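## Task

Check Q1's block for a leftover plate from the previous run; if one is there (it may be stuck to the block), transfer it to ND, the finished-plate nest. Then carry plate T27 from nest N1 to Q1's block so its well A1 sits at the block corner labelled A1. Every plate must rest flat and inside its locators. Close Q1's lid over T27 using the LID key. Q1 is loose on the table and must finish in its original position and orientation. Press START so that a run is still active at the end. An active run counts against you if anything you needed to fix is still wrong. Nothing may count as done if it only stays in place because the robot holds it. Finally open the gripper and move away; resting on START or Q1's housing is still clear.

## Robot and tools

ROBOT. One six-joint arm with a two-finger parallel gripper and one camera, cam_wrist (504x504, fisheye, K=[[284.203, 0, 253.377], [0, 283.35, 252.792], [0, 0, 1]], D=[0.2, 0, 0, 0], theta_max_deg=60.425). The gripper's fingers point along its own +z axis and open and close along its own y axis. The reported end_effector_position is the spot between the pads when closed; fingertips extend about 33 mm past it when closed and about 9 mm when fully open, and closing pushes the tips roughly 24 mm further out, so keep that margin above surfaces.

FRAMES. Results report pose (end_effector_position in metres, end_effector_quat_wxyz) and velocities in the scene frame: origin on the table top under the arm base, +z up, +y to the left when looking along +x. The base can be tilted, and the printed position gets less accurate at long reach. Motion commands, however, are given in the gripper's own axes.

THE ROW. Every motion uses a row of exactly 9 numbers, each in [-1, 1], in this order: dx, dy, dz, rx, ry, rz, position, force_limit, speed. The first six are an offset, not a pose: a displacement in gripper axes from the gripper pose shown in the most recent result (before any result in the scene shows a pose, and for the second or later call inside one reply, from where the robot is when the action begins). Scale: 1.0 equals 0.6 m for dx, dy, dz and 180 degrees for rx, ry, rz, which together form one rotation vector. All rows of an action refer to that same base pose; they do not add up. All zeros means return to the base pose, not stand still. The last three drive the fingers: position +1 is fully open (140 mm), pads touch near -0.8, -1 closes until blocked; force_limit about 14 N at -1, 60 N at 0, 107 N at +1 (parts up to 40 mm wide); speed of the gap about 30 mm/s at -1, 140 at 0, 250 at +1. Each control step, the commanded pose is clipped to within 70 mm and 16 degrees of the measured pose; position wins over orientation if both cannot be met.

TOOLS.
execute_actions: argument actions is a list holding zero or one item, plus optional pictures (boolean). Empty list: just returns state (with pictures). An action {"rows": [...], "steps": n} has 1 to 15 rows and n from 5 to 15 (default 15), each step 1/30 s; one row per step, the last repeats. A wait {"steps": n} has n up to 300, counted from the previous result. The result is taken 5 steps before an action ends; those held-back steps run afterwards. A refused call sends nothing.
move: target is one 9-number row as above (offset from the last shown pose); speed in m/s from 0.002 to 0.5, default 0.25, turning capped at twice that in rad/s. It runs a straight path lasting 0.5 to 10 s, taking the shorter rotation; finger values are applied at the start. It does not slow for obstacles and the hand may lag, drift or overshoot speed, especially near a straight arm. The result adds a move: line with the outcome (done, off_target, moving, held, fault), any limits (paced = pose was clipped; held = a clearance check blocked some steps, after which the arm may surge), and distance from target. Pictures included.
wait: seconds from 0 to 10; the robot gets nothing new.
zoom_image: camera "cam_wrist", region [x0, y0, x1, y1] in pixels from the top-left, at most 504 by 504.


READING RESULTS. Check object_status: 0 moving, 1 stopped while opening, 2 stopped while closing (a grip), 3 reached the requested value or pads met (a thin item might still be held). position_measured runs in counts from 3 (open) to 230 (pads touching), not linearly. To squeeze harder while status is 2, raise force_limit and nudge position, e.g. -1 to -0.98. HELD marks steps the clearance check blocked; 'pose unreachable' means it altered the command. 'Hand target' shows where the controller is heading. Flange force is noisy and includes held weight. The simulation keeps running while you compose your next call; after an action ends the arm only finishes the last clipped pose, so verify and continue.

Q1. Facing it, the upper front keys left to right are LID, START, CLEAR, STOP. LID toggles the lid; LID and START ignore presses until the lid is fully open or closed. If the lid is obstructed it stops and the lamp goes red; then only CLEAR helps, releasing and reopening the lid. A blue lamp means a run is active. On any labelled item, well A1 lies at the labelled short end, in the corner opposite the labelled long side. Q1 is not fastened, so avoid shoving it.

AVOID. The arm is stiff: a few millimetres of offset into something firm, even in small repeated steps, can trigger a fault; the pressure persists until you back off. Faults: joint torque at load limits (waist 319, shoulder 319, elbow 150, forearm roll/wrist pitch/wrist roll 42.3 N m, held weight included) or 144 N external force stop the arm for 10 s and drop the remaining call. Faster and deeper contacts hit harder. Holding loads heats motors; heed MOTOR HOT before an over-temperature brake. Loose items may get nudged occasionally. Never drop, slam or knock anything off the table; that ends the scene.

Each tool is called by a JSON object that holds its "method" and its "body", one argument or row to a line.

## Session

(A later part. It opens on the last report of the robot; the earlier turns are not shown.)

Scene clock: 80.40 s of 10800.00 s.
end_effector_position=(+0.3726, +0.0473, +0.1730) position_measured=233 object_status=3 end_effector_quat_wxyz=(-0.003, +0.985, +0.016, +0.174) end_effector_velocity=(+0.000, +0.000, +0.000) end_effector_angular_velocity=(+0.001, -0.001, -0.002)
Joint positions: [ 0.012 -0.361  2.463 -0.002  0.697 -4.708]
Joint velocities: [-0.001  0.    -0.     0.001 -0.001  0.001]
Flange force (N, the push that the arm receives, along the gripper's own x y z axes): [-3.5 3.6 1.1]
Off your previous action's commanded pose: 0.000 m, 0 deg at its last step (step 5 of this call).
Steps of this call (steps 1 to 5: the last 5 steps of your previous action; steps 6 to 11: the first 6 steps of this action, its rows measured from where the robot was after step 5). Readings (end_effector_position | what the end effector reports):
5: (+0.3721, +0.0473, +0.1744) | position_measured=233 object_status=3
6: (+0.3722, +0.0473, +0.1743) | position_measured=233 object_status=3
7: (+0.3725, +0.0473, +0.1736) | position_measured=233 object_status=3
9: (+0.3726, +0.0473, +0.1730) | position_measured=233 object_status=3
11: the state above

{"method": "execute_actions", "body": {
  "actions": [
    {"rows": [[0, 0, 0.0025, 0, 0, 0, -1, 0, 0]], "steps": 11}
  ]
}}

{"method": "execute_actions", "body": {
  "actions": [
    {"rows": [[0, 0, 0.0025, 0, 0, 0, -1, 0, 0]], "steps": 11}
  ],
  "pictures": true
}}

{"method": "zoom_image", "body": {
  "camera": "cam_wrist",
  "region": [190, 150, 370, 300]
}}

Scene clock: 80.77 s of 10800.00 s.
end_effector_position=(+0.3731, +0.0473, +0.1716) position_measured=233 object_status=3 end_effector_quat_wxyz=(-0.003, +0.985, +0.016, +0.174) end_effector_velocity=(+0.001, -0.000, +0.000) end_effector_angular_velocity=(-0.000, -0.002, -0.000)
Joint positions: [ 0.012 -0.358  2.464 -0.002  0.693 -4.708]
Joint velocities: [-0.     0.001 -0.001 -0.001 -0.002  0.   ]
Flange force (N, the push that the arm receives, along the gripper's own x y z axes): [-4.2 -0.4 -0.1]
Off your previous action's commanded pose: 0.000 m, 0 deg at its last step (step 5 of this call).
Steps of this call (steps 1 to 5: the last 5 steps of your previous action; steps 6 to 11: the first 6 steps of this action). Readings (end_effector_position | what the end effector reports):
6: (+0.3727, +0.0473, +0.1729) | position_measured=233 object_status=3
7: (+0.3730, +0.0473, +0.1722) | position_measured=233 object_status=3
9: (+0.3731, +0.0473, +0.1716) | position_measured=233 object_status=3
11: the state above

Scene clock: 81.13 s of 10800.00 s.
end_effector_position=(+0.3736, +0.0473, +0.1702) position_measured=233 object_status=3 end_effector_quat_wxyz=(-0.003, +0.985, +0.016, +0.174) end_effector_velocity=(-0.000, -0.000, -0.001) end_effector_angular_velocity=(-0.000, +0.001, +0.001)
Joint positions: [ 0.012 -0.355  2.465 -0.002  0.689 -4.708]
Joint velocities: [-0.     0.002  0.001  0.    -0.002 -0.001]
Flange force (N, the push that the arm receives, along the gripper's own x y z axes): [-4.1 2.2 -0.3]
Off your previous action's commanded pose: 0.000 m, 0 deg at its last step (step 5 of this call).
Steps of this call (steps 1 to 5: the last 5 steps of your previous action; steps 6 to 11: the first 6 steps of this action, its rows measured from where the robot was after step 5). Readings (end_effector_position | what the end effector reports):
5: (+0.3731, +0.0473, +0.1716) | position_measured=233 object_status=3
6: (+0.3732, +0.0473, +0.1715) | position_measured=233 object_status=3
7: (+0.3735, +0.0473, +0.1708) | position_measured=233 object_status=3
9: (+0.3736, +0.0473, +0.1702) | position_measured=233 object_status=3
11: the state above

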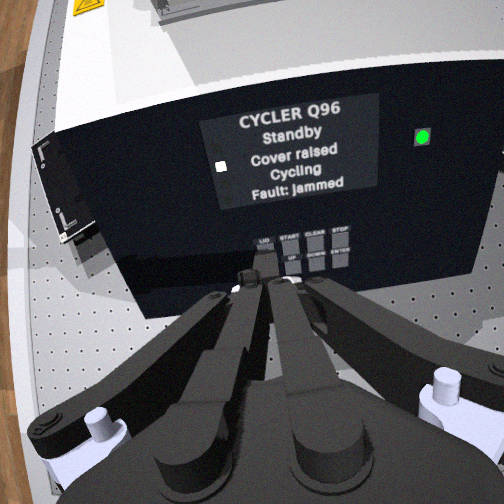

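Region (190, 150, 370, 300) of cam_wrist's 504x504 image, scaled by 2.800, with more detail than that image has.

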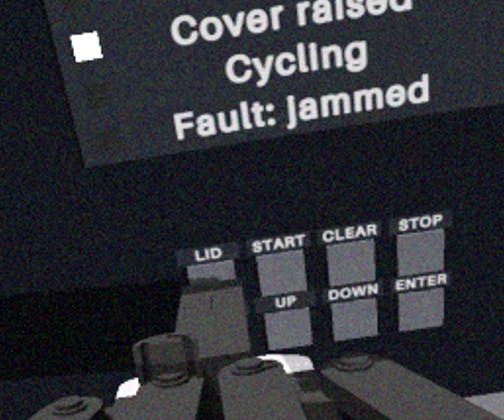

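{"method": "execute_actions", "body": {
  "actions": [
    {"rows": [[-0.001, -0.00015, 0.004, 0, 0, 0, -1, 0, 0]], "steps": 11}
  ]
}}

{"method": "execute_actions", "body": {
  "actions": [
    {"rows": [[-0.0008, -0.0001, 0.003, 0, 0, 0, -1, 0, 0]], "steps": 11}
  ]
}}

{"method": "execute_actions", "body": {
  "actions": [
    {"rows": [[-0.0008, -0.0001, 0.003, 0, 0, 0, -1, 0, 0]], "steps": 11}
  ]
}}

Scene clock: 81.60 s of 10800.00 s.
end_effector_position=(+0.3739, +0.0474, +0.1677) position_measured=233 object_status=3 end_effector_quat_wxyz=(-0.003, +0.985, +0.016, +0.174) end_effector_velocity=(+0.000, +0.000, +0.000) end_effector_angular_velocity=(-0.002, -0.002, +0.005)
Joint positions: [ 0.013 -0.352  2.468 -0.002  0.682 -4.708]
Joint velocities: [ 0.002 -0.001  0.    -0.001 -0.002 -0.002]
Flange force (N, the push that the arm receives, along the gripper's own x y z axes): [-5.9 5.0 -2.3]
Off your previous action's commanded pose: 0.000 m, 0 deg at its last step (step 5 of this call).
Steps of this call (steps 1 to 5: the last 5 steps of your previous action; steps 6 to 8: nothing new was sent; steps 9 to 14: the first 6 steps of this action). Readings (end_effector_position | what the end effector reports):
9: (+0.3737, +0.0473, +0.1700) | position_measured=233 object_status=3
10: (+0.3739, +0.0473, +0.1689) | position_measured=233 object_status=3
12: (+0.3738, +0.0474, +0.1678) | position_measured=233 object_status=3
14: the state above

Scene clock: 81.97 s of 10800.00 s.
end_effector_position=(+0.3741, +0.0475, +0.1659) position_measured=233 object_status=3 end_effector_quat_wxyz=(-0.003, +0.985, +0.016, +0.174) end_effector_velocity=(+0.000, +0.000, -0.000) end_effector_angular_velocity=(+0.001, -0.002, -0.002)
Joint positions: [ 0.013 -0.349  2.471 -0.002  0.677 -4.708]
Joint velocities: [-0.001  0.     0.001  0.001 -0.003  0.001]
Flange force (N, the push that the arm receives, along the gripper's own x y z axes): [-2.5 -1.5 2.2]
Off your previous action's commanded pose: 0.000 m, 0 deg at its last step (step 5 of this call).
Steps of this call (steps 1 to 5: the last 5 steps of your previous action; steps 6 to 11: the first 6 steps of this action, its rows measured from where the robot was after step 5). Readings (end_effector_position | what the end effector reports):
5: (+0.3739, +0.0474, +0.1677) | position_measured=233 object_status=3
6: (+0.3739, +0.0474, +0.1676) | position_measured=233 object_status=3
7: (+0.3741, +0.0475, +0.1667) | position_measured=233 object_status=3
9: (+0.3740, +0.0475, +0.1659) | position_measured=233 object_status=3
11: the state above

Scene clock: 82.33 s of 10800.00 s.
end_effector_position=(+0.3744, +0.0476, +0.1642) position_measured=233 object_status=3 end_effector_quat_wxyz=(-0.003, +0.985, +0.016, +0.174) end_effector_velocity=(+0.000, -0.000, -0.001) end_effector_angular_velocity=(+0.000, -0.001, -0.001)
Joint positions: [ 0.013 -0.346  2.473 -0.002  0.671 -4.708]
Joint velocities: [-0.     0.001  0.001  0.    -0.003  0.001]
Flange force (N, the push that the arm receives, along the gripper's own x y z axes): [-3.0 4.1 -35.7]
Off your previous action's commanded pose: 0.000 m, 0 deg at its last step (step 5 of this call).
Steps of this call (steps 1 to 5: the last 5 steps of your previous action; steps 6 to 11: the first 6 steps of this action, its rows measured from where the robot was after step 5). Readings (end_effector_position | what the end effector reports):
5: (+0.3741, +0.0475, +0.1659) | position_measured=233 object_status=3
6: (+0.3741, +0.0475, +0.1657) | position_measured=233 object_status=3
7: (+0.3743, +0.0475, +0.1649) | position_measured=233 object_status=3
9: (+0.3744, +0.0475, +0.1643) | position_measured=233 object_status=3
11: the state above

Contact. Back off and look.

{"method": "move", "body": {
  "target": [0, 0, -0.02, 0, 0, 0, -1, 0, 0],
  "speed": 0.05
}}

Scene clock: 84.33 s of 10800.00 s.
end_effector_position=(+0.3703, +0.0474, +0.1755) position_measured=233 object_status=3 end_effector_quat_wxyz=(-0.003, +0.985, +0.016, +0.174) end_effector_velocity=(-0.000, -0.000, +0.000) end_effector_angular_velocity=(+0.000, -0.001, -0.001)
Joint positions: [ 0.013 -0.37   2.462 -0.002  0.706 -4.708]
Joint velocities: [-0.    -0.001 -0.     0.     0.    -0.   ]
Flange force (N, the push that the arm receives, along the gripper's own x y z axes): [-4.6 0.8 -2.5]
Hand target: +0.370, +0.047, +0.175; -0.003, +0.985, +0.016, +0.174
Off your previous action's commanded pose: 0.000 m, 0 deg at its last step (step 5 of this call).
Off the commanded pose: 0.000 m, 0 deg.
Kept back: nothing.
move: done

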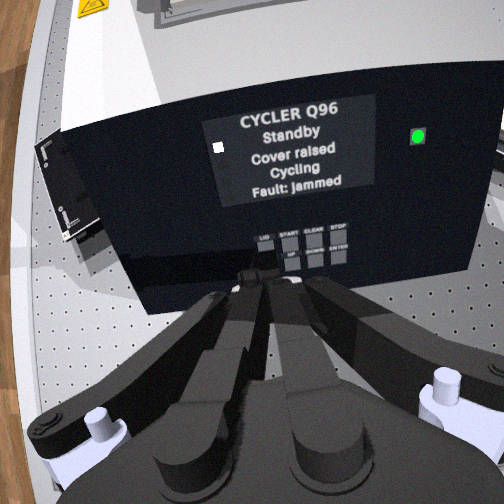

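{"method": "move", "body": {
  "target": [0, 0.0325, 0, 0, 0, 0, -1, 0, 0],
  "speed": 0.05
}}

{"method": "wait", "body": {
  "seconds": 1.5
}}

{"method": "zoom_image", "body": {
  "camera": "cam_wrist",
  "region": [190, 150, 370, 300]
}}

Scene clock: 85.33 s of 10800.00 s.
end_effector_position=(+0.3708, +0.0279, +0.1754) position_measured=233 object_status=3 end_effector_quat_wxyz=(-0.003, +0.985, +0.016, +0.174) end_effector_velocity=(+0.000, -0.000, +0.001) end_effector_angular_velocity=(-0.001, -0.000, +0.002)
Joint positions: [-0.062 -0.374  2.465  0.037  0.709 -4.808]
Joint velocities: [ 0.    -0.    -0.001 -0.     0.001 -0.001]
Flange force (N, the push that the arm receives, along the gripper's own x y z axes): [-1.9 2.3 1.8]
Hand target: +0.371, +0.028, +0.175; -0.003, +0.985, +0.016, +0.174
Off the commanded pose: 0.000 m, 0 deg.
Kept back: nothing.
move: done

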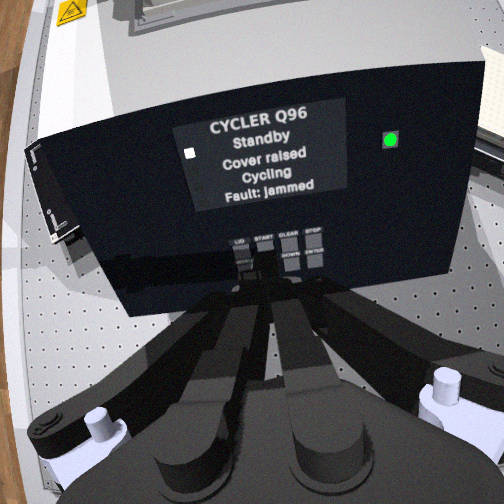

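Scene clock: 86.83 s of 10800.00 s.
end_effector_position=(+0.3708, +0.0279, +0.1754) position_measured=233 object_status=3 end_effector_quat_wxyz=(-0.003, +0.985, +0.016, +0.174) end_effector_velocity=(-0.000, -0.001, -0.000) end_effector_angular_velocity=(-0.001, -0.001, +0.001)
Joint positions: [-0.062 -0.374  2.465  0.037  0.709 -4.808]
Joint velocities: [-0.001 -0.     0.001 -0.    -0.001 -0.002]
Flange force (N, the push that the arm receives, along the gripper's own x y z axes): [-4.7 0.4 -1.0]
Hand target: +0.371, +0.028, +0.175; -0.003, +0.985, +0.016, +0.174
Off the commanded pose: 0.000 m, 0 deg.
Kept back: nothing.
Steps of this call (steps 1 to 45: nothing new was sent). Readings (end_effector_position | what the end effector reports):
1: (+0.3708, +0.0279, +0.1754) | position_measured=233 object_status=3
2: (+0.3708, +0.0279, +0.1754) | position_measured=233 object_status=3
4: (+0.3708, +0.0279, +0.1754) | position_measured=233 object_status=3
8: (+0.3708, +0.0279, +0.1754) | position_measured=233 object_status=3
45: the state above

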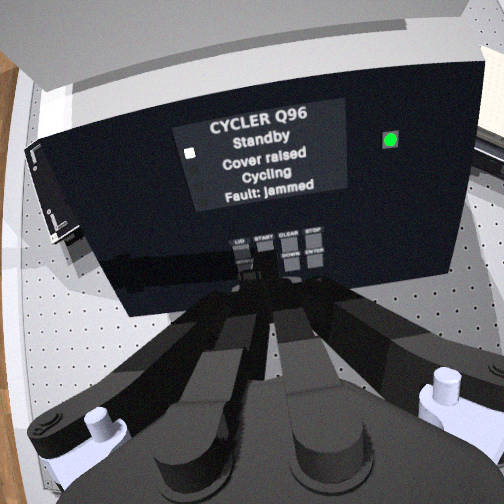

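Region (190, 150, 370, 300) of cam_wrist's 504x504 image, scaled by 2.800, with more detail than that image has.

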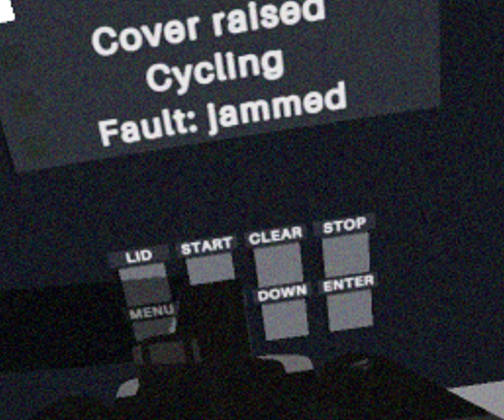

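Aligned on START. Approach partway while the lid finishes.

{"method": "move", "body": {
  "target": [0, -0.0005, 0.013, 0, 0, 0, -1, 0, 0],
  "speed": 0.02
}}

{"method": "wait", "body": {
  "seconds": 1.0
}}

Scene clock: 89.37 s of 10800.00 s.
end_effector_position=(+0.3735, +0.0283, +0.1681) position_measured=233 object_status=3 end_effector_quat_wxyz=(-0.003, +0.985, +0.016, +0.174) end_effector_velocity=(-0.000, -0.000, -0.000) end_effector_angular_velocity=(+0.000, +0.002, -0.002)
Joint positions: [-0.06  -0.359  2.471  0.037  0.687 -4.807]
Joint velocities: [ 0.     0.001 -0.    -0.001  0.001  0.003]
Flange force (N, the push that the arm receives, along the gripper's own x y z axes): [-2.8 1.5 -0.3]
Hand target: +0.373, +0.028, +0.168; -0.003, +0.985, +0.016, +0.174
Off the commanded pose: 0.000 m, 0 deg.
Kept back: nothing.
move: done

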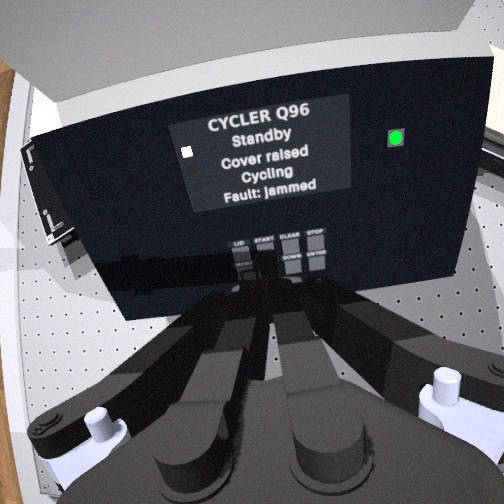

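Scene clock: 90.37 s of 10800.00 s.
end_effector_position=(+0.3735, +0.0283, +0.1681) position_measured=233 object_status=3 end_effector_quat_wxyz=(-0.003, +0.985, +0.016, +0.174) end_effector_velocity=(-0.000, +0.000, +0.000) end_effector_angular_velocity=(+0.001, +0.000, -0.001)
Joint positions: [-0.06  -0.359  2.471  0.037  0.687 -4.807]
Joint velocities: [ 0.    -0.001  0.     0.001  0.001  0.001]
Flange force (N, the push that the arm receives, along the gripper's own x y z axes): [-4.3 3.0 -1.3]
Hand target: +0.373, +0.028, +0.168; -0.003, +0.985, +0.016, +0.174
Off the commanded pose: 0.000 m, 0 deg.
Kept back: nothing.
Steps of this call (steps 1 to 30: nothing new was sent). Readings (end_effector_position | what the end effector reports):
1: (+0.3735, +0.0283, +0.1681) | position_measured=233 object_status=3
2: (+0.3735, +0.0283, +0.1681) | position_measured=233 object_status=3
4: (+0.3735, +0.0283, +0.1681) | position_measured=233 object_status=3
8: (+0.3735, +0.0283, +0.1681) | position_measured=233 object_status=3
30: the state above

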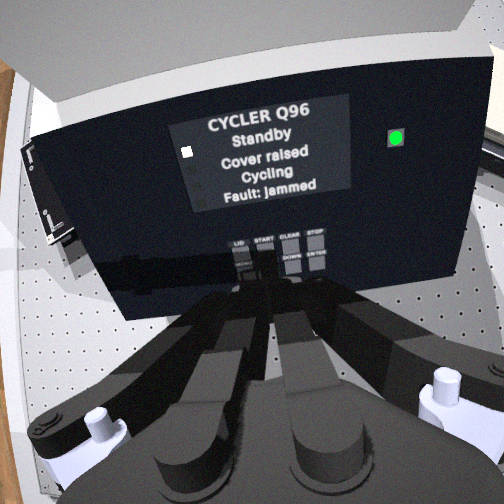

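{"method": "execute_actions", "body": {
  "actions": [
    {"rows": [[0, 0, 0.004, 0, 0, 0, -1, 0, 0]], "steps": 11}
  ]
}}

{"method": "execute_actions", "body": {
  "actions": [
    {"rows": [[0, 0, 0.0018, 0, 0, 0, -1, 0, 0]], "steps": 12}
  ],
  "pictures": true
}}

Scene clock: 90.67 s of 10800.00 s.
end_effector_position=(+0.3743, +0.0283, +0.1659) position_measured=233 object_status=3 end_effector_quat_wxyz=(-0.003, +0.985, +0.016, +0.174) end_effector_velocity=(+0.000, +0.001, -0.001) end_effector_angular_velocity=(+0.002, +0.000, -0.000)
Joint positions: [-0.06  -0.354  2.473  0.037  0.68  -4.807]
Joint velocities: [ 0.001  0.001  0.     0.002 -0.001  0.001]
Flange force (N, the push that the arm receives, along the gripper's own x y z axes): [-3.1 -0.8 -0.1]
Steps of this call (steps 1 to 3: nothing new was sent; steps 4 to 9: the first 6 steps of this action). Readings (end_effector_position | what the end effector reports):
4: (+0.3735, +0.0283, +0.1680) | position_measured=233 object_status=3
5: (+0.3740, +0.0283, +0.1670) | position_measured=233 object_status=3
7: (+0.3742, +0.0283, +0.1659) | position_measured=233 object_status=3
9: the state above

Scene clock: 91.07 s of 10800.00 s.
end_effector_position=(+0.3747, +0.0283, +0.1649) position_measured=233 object_status=3 end_effector_quat_wxyz=(-0.003, +0.985, +0.016, +0.174) end_effector_velocity=(-0.001, -0.000, -0.001) end_effector_angular_velocity=(-0.002, +0.002, +0.001)
Joint positions: [-0.06  -0.352  2.474  0.037  0.677 -4.807]
Joint velocities: [ 0.    -0.     0.001 -0.003  0.001  0.001]
Flange force (N, the push that the arm receives, along the gripper's own x y z axes): [-1.0 4.1 -6.7]
Off your previous action's commanded pose: 0.000 m, 0 deg at its last step (step 5 of this call).
Steps of this call (steps 1 to 5: the last 5 steps of your previous action; steps 6 to 12: the first 7 steps of this action, its rows measured from where the robot was after step 5). Readings (end_effector_position | what the end effector reports):
5: (+0.3743, +0.0283, +0.1658) | position_measured=233 object_status=3
6: (+0.3744, +0.0283, +0.1658) | position_measured=233 object_status=3
7: (+0.3746, +0.0283, +0.1653) | position_measured=233 object_status=3
9: (+0.3747, +0.0283, +0.1649) | position_measured=233 object_status=3
12: the state above

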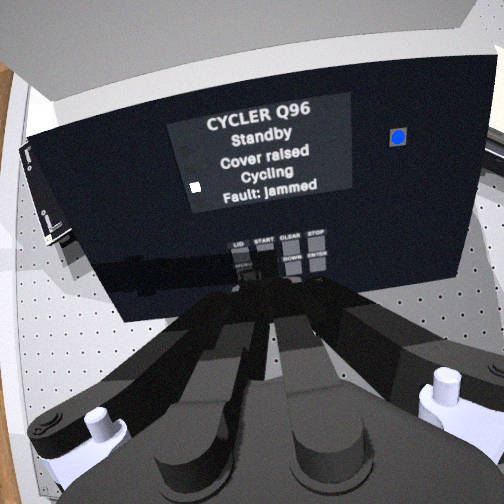

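{"method": "move", "body": {
  "target": [0, 0, -0.2, 0, 0, 0, -1, 0, 0],
  "speed": 0.2
}}

Scene clock: 92.27 s of 10800.00 s.
end_effector_position=(+0.3336, +0.0267, +0.2776) position_measured=233 object_status=3 end_effector_quat_wxyz=(-0.003, +0.985, +0.016, +0.174) end_effector_velocity=(-0.000, +0.000, +0.000) end_effector_angular_velocity=(-0.001, +0.000, +0.001)
Joint positions: [-0.073 -0.547  2.348  0.032  0.999 -4.807]
Joint velocities: [ 0.001  0.    -0.    -0.001  0.    -0.   ]
Flange force (N, the push that the arm receives, along the gripper's own x y z axes): no reading
Hand target: +0.334, +0.027, +0.278; -0.003, +0.985, +0.016, +0.174
Off your previous action's commanded pose: 0.000 m, 0 deg at its last step (step 5 of this call).
Off the commanded pose: 0.000 m, 0 deg.
Kept back: nothing.
move: done

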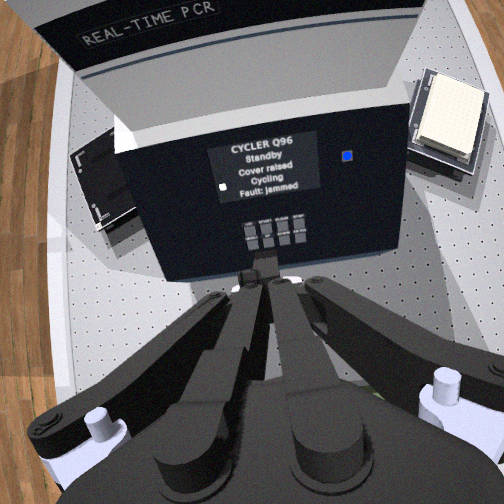

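{"method": "finished_scene", "body": {
  "scene": 1
}}

The scene is finished: the task was done.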